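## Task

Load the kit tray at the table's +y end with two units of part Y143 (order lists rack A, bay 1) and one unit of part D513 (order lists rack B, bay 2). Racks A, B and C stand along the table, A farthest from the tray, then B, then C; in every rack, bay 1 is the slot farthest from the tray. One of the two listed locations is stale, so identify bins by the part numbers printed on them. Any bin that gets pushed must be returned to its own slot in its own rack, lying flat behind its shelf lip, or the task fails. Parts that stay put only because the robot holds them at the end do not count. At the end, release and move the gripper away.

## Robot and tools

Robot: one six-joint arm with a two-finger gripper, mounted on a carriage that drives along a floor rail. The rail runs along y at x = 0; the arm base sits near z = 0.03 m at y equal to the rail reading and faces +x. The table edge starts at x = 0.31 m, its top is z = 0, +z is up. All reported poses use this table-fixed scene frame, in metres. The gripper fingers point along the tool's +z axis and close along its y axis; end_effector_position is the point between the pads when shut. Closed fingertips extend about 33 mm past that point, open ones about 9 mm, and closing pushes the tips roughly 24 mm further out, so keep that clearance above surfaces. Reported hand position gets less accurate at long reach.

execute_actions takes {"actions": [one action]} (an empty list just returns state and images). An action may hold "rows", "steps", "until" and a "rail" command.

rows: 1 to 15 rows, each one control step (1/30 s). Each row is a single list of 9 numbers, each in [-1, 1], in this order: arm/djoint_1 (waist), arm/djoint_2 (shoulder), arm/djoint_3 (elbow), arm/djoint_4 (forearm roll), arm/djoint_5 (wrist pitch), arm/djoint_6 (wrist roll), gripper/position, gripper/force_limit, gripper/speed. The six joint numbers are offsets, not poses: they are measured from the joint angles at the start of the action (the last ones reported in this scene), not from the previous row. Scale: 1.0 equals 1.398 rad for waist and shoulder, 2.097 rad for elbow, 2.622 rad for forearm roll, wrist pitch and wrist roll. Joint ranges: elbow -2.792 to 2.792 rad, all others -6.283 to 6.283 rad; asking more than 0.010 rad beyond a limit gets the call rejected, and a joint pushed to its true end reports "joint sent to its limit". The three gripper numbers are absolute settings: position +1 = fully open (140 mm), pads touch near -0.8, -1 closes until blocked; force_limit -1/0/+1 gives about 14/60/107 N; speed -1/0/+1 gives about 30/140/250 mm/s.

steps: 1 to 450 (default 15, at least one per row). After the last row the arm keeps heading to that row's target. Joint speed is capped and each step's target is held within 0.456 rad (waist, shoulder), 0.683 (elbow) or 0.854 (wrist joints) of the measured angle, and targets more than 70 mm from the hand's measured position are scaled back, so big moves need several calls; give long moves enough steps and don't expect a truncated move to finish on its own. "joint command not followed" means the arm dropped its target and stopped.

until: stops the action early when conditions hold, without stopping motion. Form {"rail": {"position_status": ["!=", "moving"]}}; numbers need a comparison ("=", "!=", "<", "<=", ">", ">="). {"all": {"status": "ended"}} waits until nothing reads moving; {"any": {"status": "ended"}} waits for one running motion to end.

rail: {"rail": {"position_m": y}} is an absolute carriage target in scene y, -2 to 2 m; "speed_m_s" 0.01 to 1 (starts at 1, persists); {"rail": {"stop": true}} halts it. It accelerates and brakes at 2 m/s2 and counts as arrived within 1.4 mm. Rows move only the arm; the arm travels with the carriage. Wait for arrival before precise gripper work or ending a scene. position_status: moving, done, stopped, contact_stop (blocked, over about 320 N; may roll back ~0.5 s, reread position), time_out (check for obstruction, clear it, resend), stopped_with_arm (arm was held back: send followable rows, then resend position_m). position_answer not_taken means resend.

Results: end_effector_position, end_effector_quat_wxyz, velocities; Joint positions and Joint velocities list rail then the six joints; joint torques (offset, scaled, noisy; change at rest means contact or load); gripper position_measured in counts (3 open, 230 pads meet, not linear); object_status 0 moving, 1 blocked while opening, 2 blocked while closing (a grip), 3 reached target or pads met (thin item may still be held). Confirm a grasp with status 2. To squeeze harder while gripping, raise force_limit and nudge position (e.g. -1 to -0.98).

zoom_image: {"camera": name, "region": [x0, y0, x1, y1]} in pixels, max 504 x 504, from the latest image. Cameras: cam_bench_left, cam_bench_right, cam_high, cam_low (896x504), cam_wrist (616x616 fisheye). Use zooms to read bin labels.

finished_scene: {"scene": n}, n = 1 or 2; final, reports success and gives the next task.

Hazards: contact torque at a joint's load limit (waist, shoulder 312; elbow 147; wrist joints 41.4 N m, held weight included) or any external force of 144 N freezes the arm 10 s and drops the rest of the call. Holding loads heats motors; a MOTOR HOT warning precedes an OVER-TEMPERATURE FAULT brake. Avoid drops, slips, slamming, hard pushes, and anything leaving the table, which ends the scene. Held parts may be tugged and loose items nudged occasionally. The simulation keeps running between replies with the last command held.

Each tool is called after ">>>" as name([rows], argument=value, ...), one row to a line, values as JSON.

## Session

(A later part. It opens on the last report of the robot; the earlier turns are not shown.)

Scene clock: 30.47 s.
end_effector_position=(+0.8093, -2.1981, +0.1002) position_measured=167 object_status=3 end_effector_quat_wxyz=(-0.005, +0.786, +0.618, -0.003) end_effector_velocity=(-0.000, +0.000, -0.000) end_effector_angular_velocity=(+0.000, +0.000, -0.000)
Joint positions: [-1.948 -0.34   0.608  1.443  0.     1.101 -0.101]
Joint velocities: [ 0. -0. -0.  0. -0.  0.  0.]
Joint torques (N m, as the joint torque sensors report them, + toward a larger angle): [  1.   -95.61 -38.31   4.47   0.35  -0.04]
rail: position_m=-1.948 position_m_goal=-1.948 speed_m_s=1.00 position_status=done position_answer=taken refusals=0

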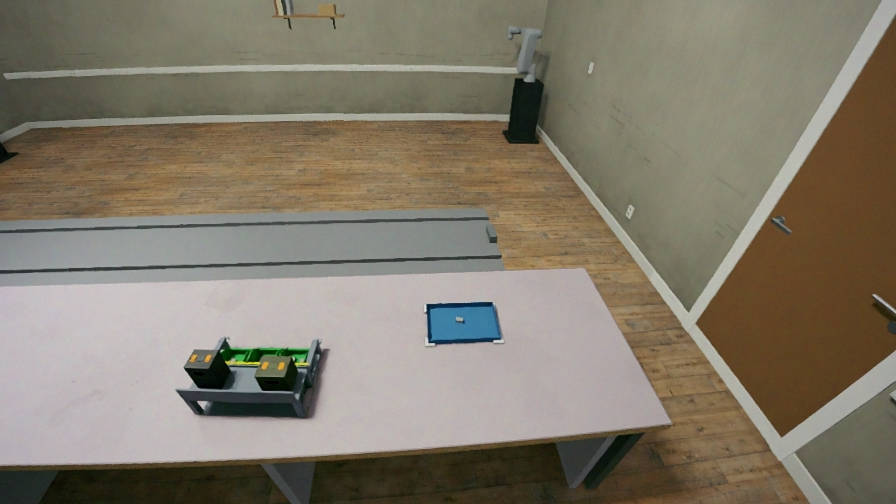

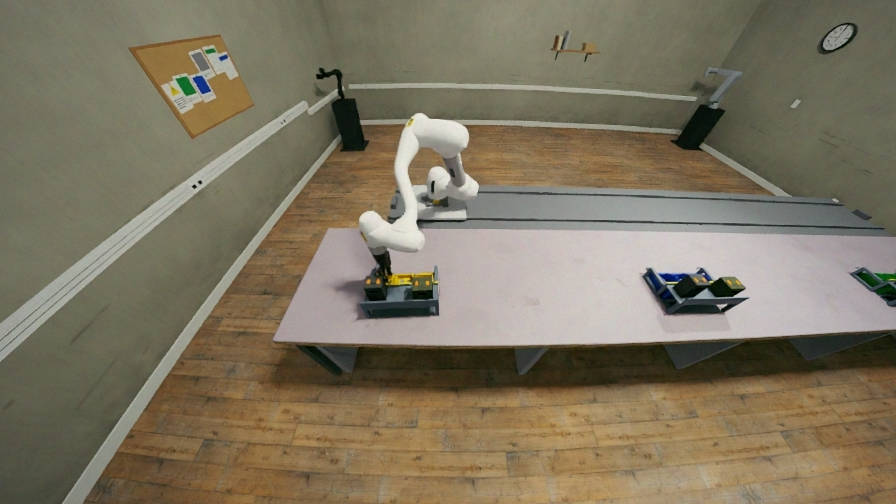

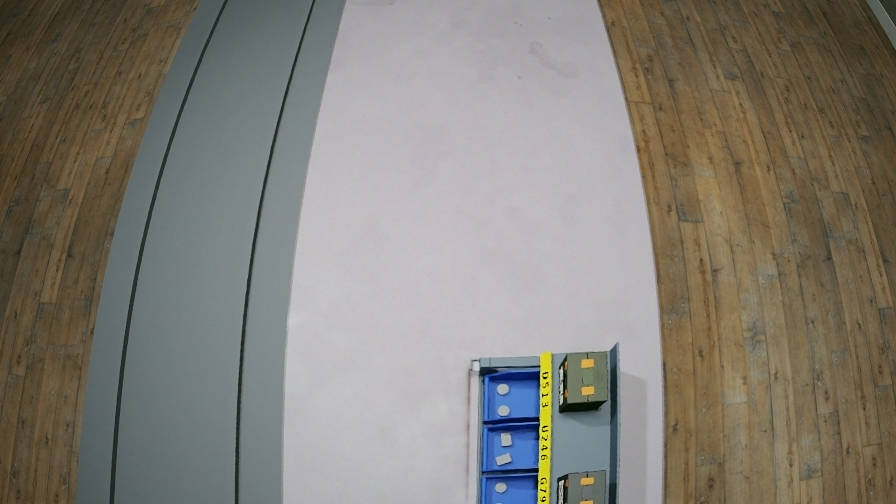

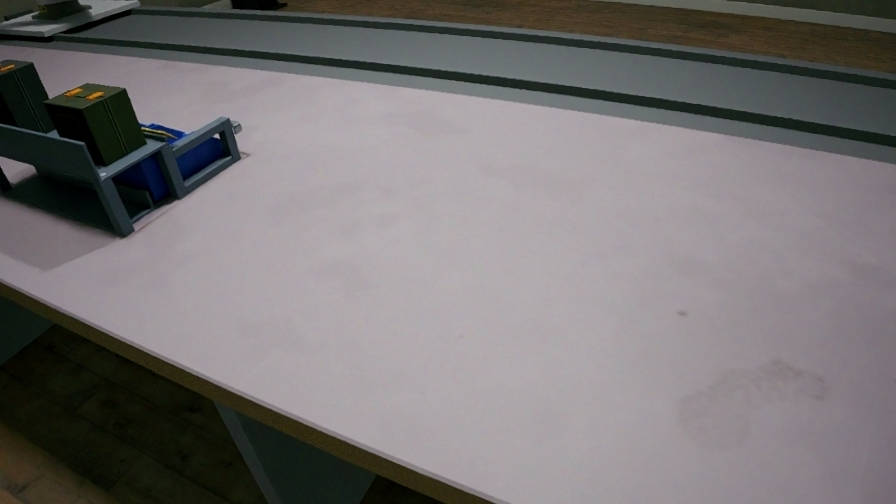

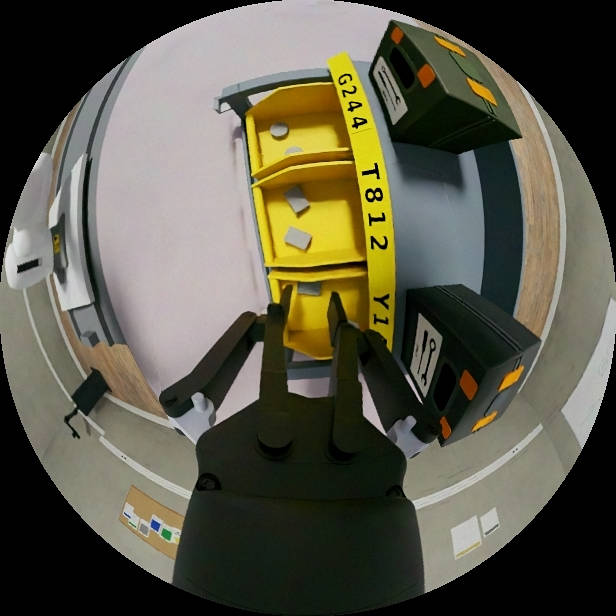

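Centred well.

>>> execute_actions([
  {"rows":[[0,0.0272,0.0199,0,-0.0302,0,-0.3,0,0]],"steps":22},
])

>>> execute_actions([
  {"rows":[[0,0,0,0,0,0,-1,0,-0.5]],"steps":18},
])

>>> execute_actions([
  {"rows":[[0,-0.108,-0.1134,0,0.1469,0,-1,0,-0.5]],"steps":34},
])

Scene clock: 32.70 s.
end_effector_position=(+0.8062, -2.1970, +0.0477) position_measured=167 object_status=3 end_effector_quat_wxyz=(-0.005, +0.786, +0.618, -0.003) end_effector_velocity=(+0.000, -0.000, +0.000) end_effector_angular_velocity=(-0.000, -0.000, +0.000)
Joint positions: [-1.948 -0.34   0.646  1.485  0.     1.022 -0.101]
Joint velocities: [ 0. -0. -0. -0. -0.  0. -0.]
Joint torques (N m, as the joint torque sensors report them, + toward a larger angle): [ -0.77 -97.76 -36.18   4.42   0.6    0.2 ]
rail: position_m=-1.948 position_m_goal=-1.948 speed_m_s=1.00 position_status=done position_answer=taken refusals=0

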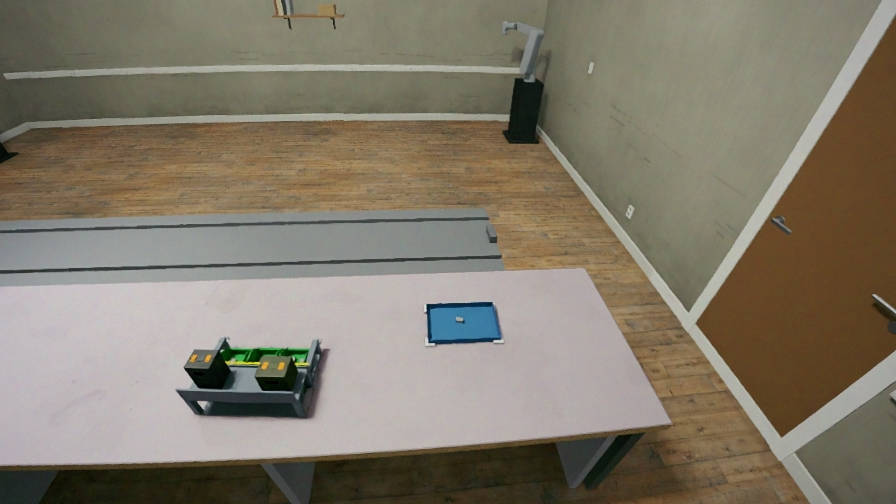

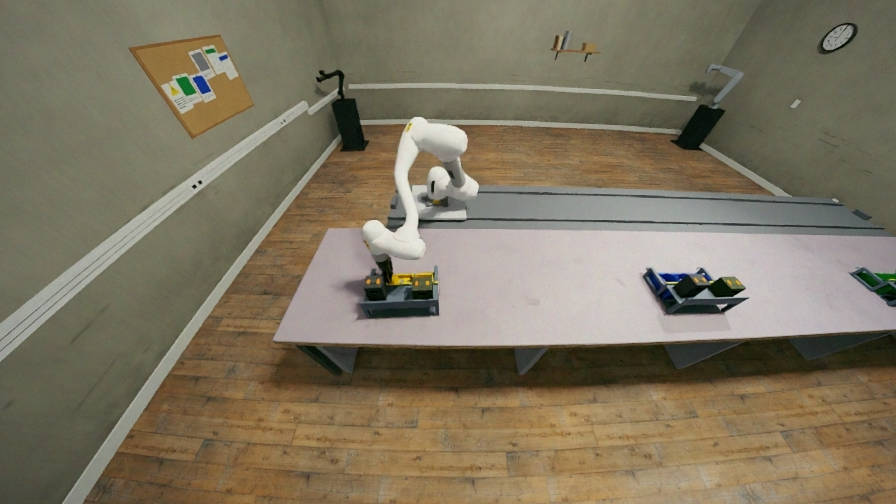

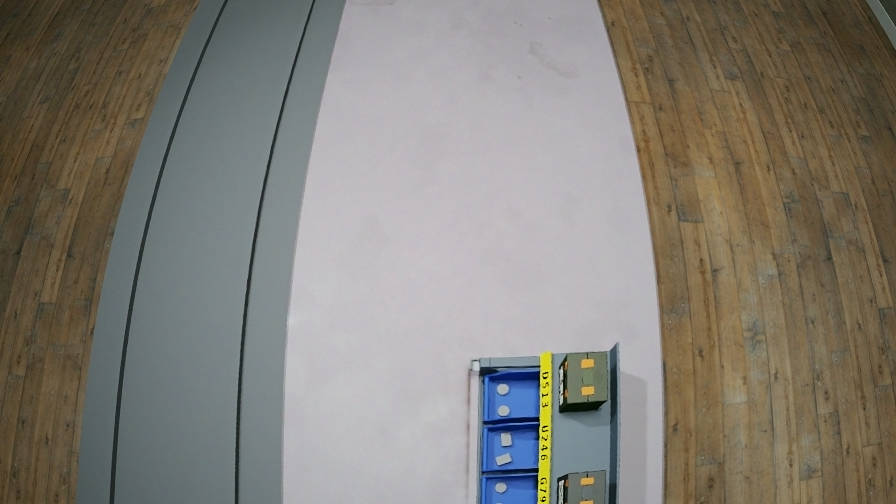

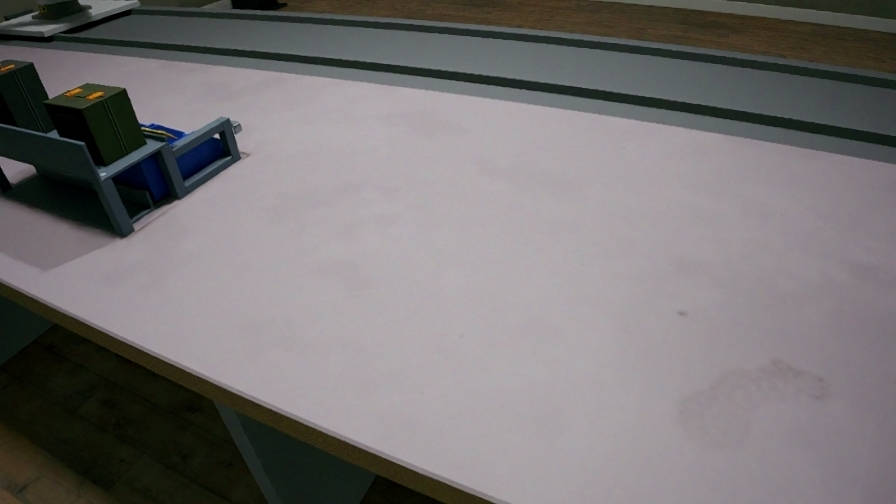

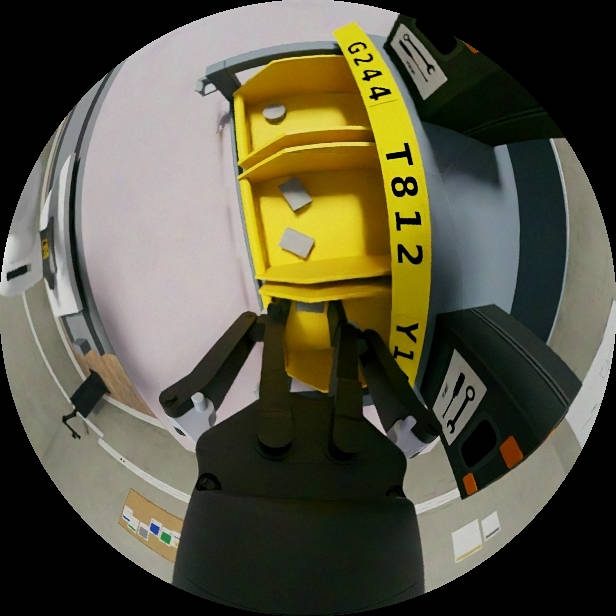

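Scene clock: 33.30 s.
end_effector_position=(+0.8063, -2.1970, +0.0478) position_measured=190 object_status=2 end_effector_quat_wxyz=(-0.005, +0.786, +0.618, -0.003) end_effector_velocity=(+0.000, -0.000, +0.000) end_effector_angular_velocity=(-0.000, -0.000, -0.000)
Joint positions: [-1.948 -0.34   0.646  1.485  0.     1.022 -0.101]
Joint velocities: [ 0.  0.  0. -0.  0. -0.  0.]
Joint torques (N m, as the joint torque sensors report them, + toward a larger angle): [  1.23 -91.6  -33.11   4.31   0.3   -0.22]
rail: position_m=-1.948 position_m_goal=-1.948 speed_m_s=1.00 position_status=done position_answer=taken refusals=0

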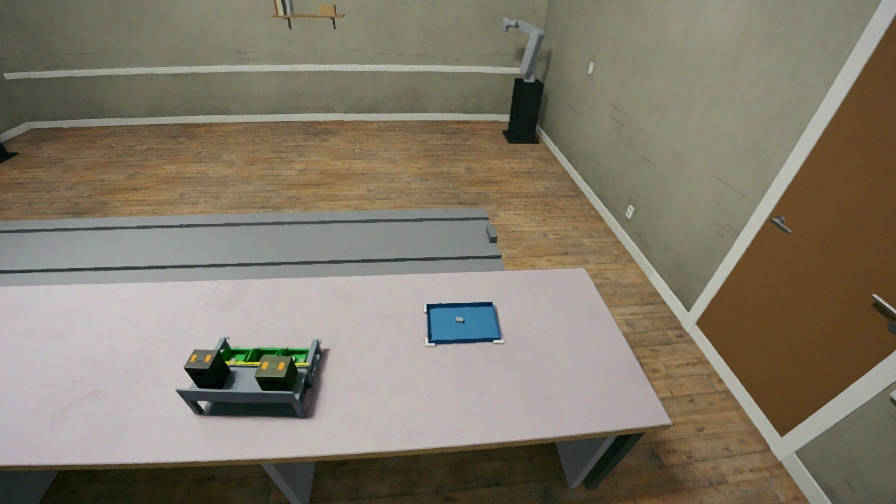

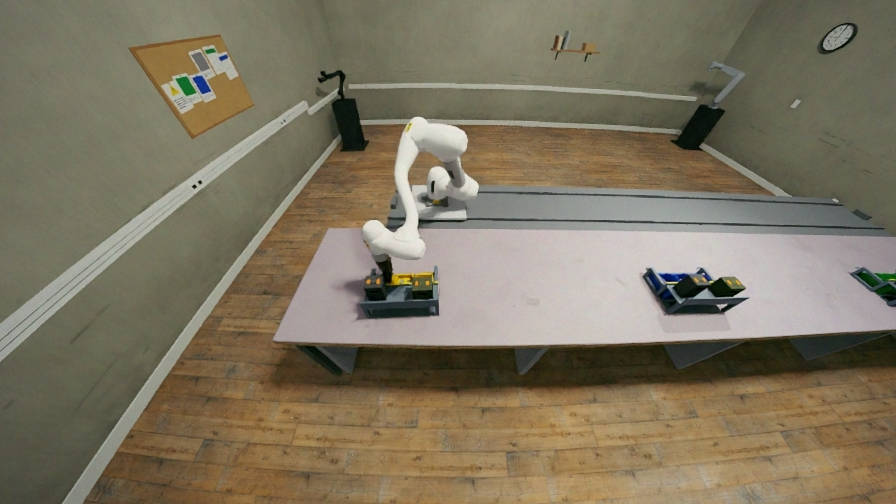

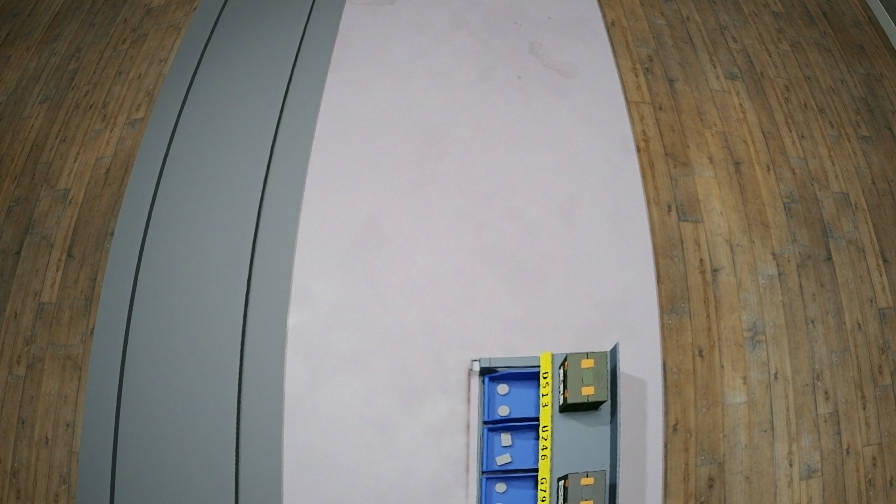

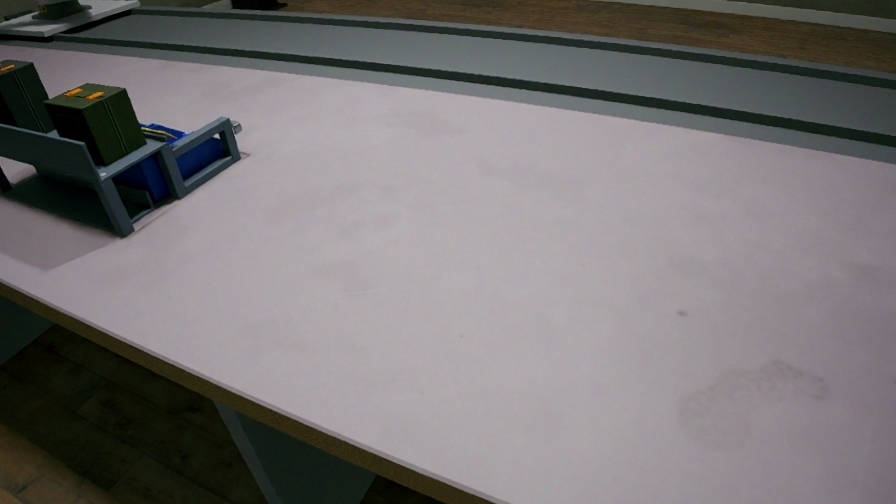

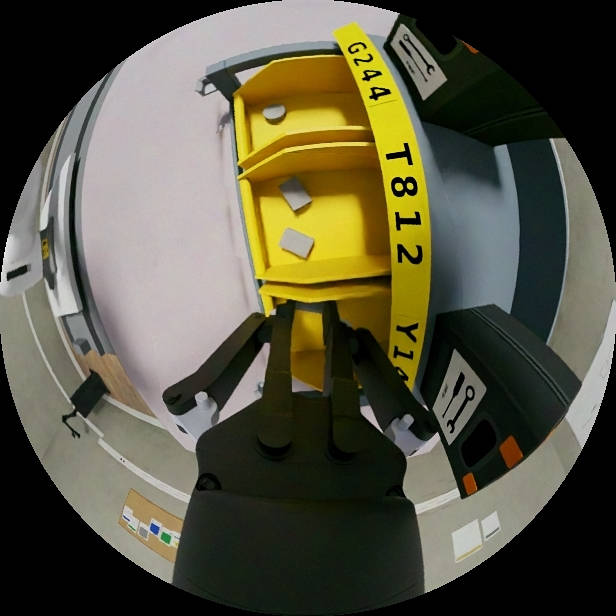

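Scene clock: 34.43 s.
end_effector_position=(+0.8061, -2.1969, +0.3000) position_measured=190 object_status=2 end_effector_quat_wxyz=(-0.003, +0.786, +0.618, -0.002) end_effector_velocity=(+0.000, -0.000, -0.000) end_effector_angular_velocity=(+0.000, +0.000, -0.000)
Joint positions: [-1.948 -0.34   0.495  1.247  0.     1.407 -0.101]
Joint velocities: [ 0.  0.  0. -0.  0.  0. -0.]
Joint torques (N m, as the joint torque sensors report them, + toward a larger angle): [  1.4  -87.84 -43.3    5.17   0.63  -0.05]
rail: position_m=-1.948 position_m_goal=-1.948 speed_m_s=1.00 position_status=done position_answer=taken refusals=0

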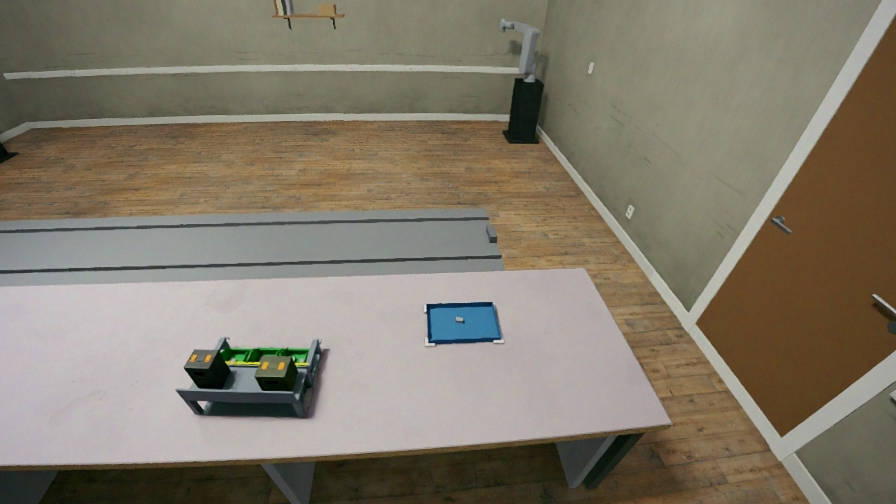

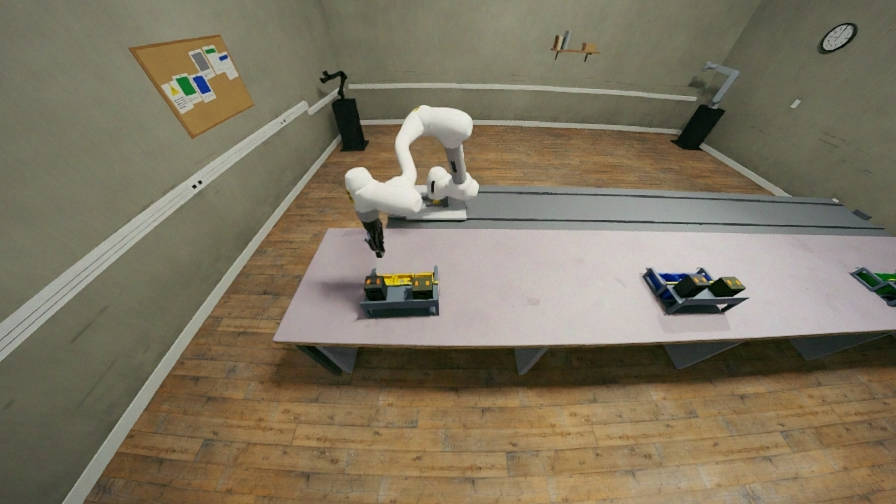

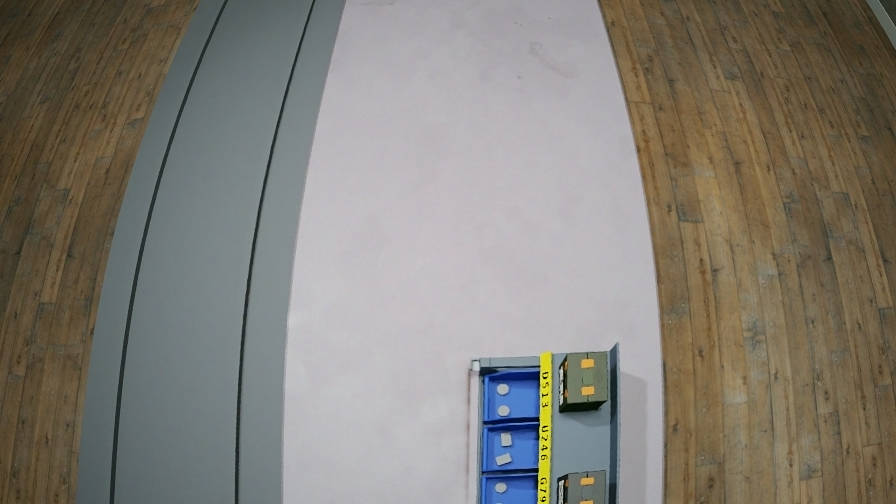

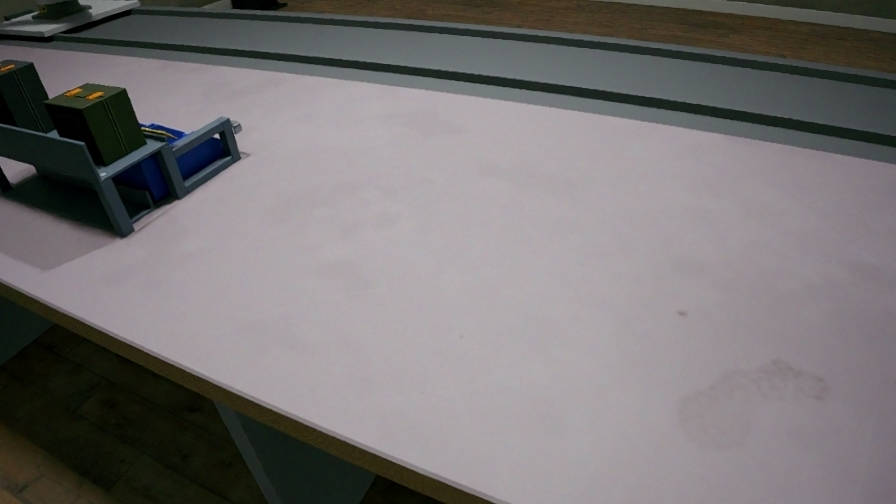

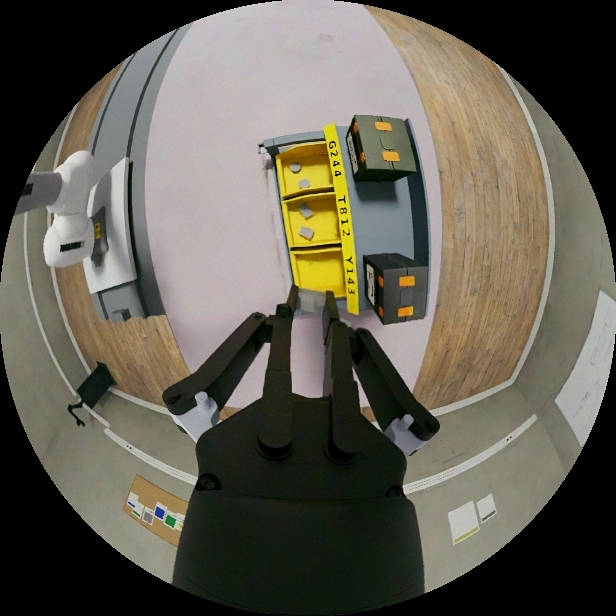

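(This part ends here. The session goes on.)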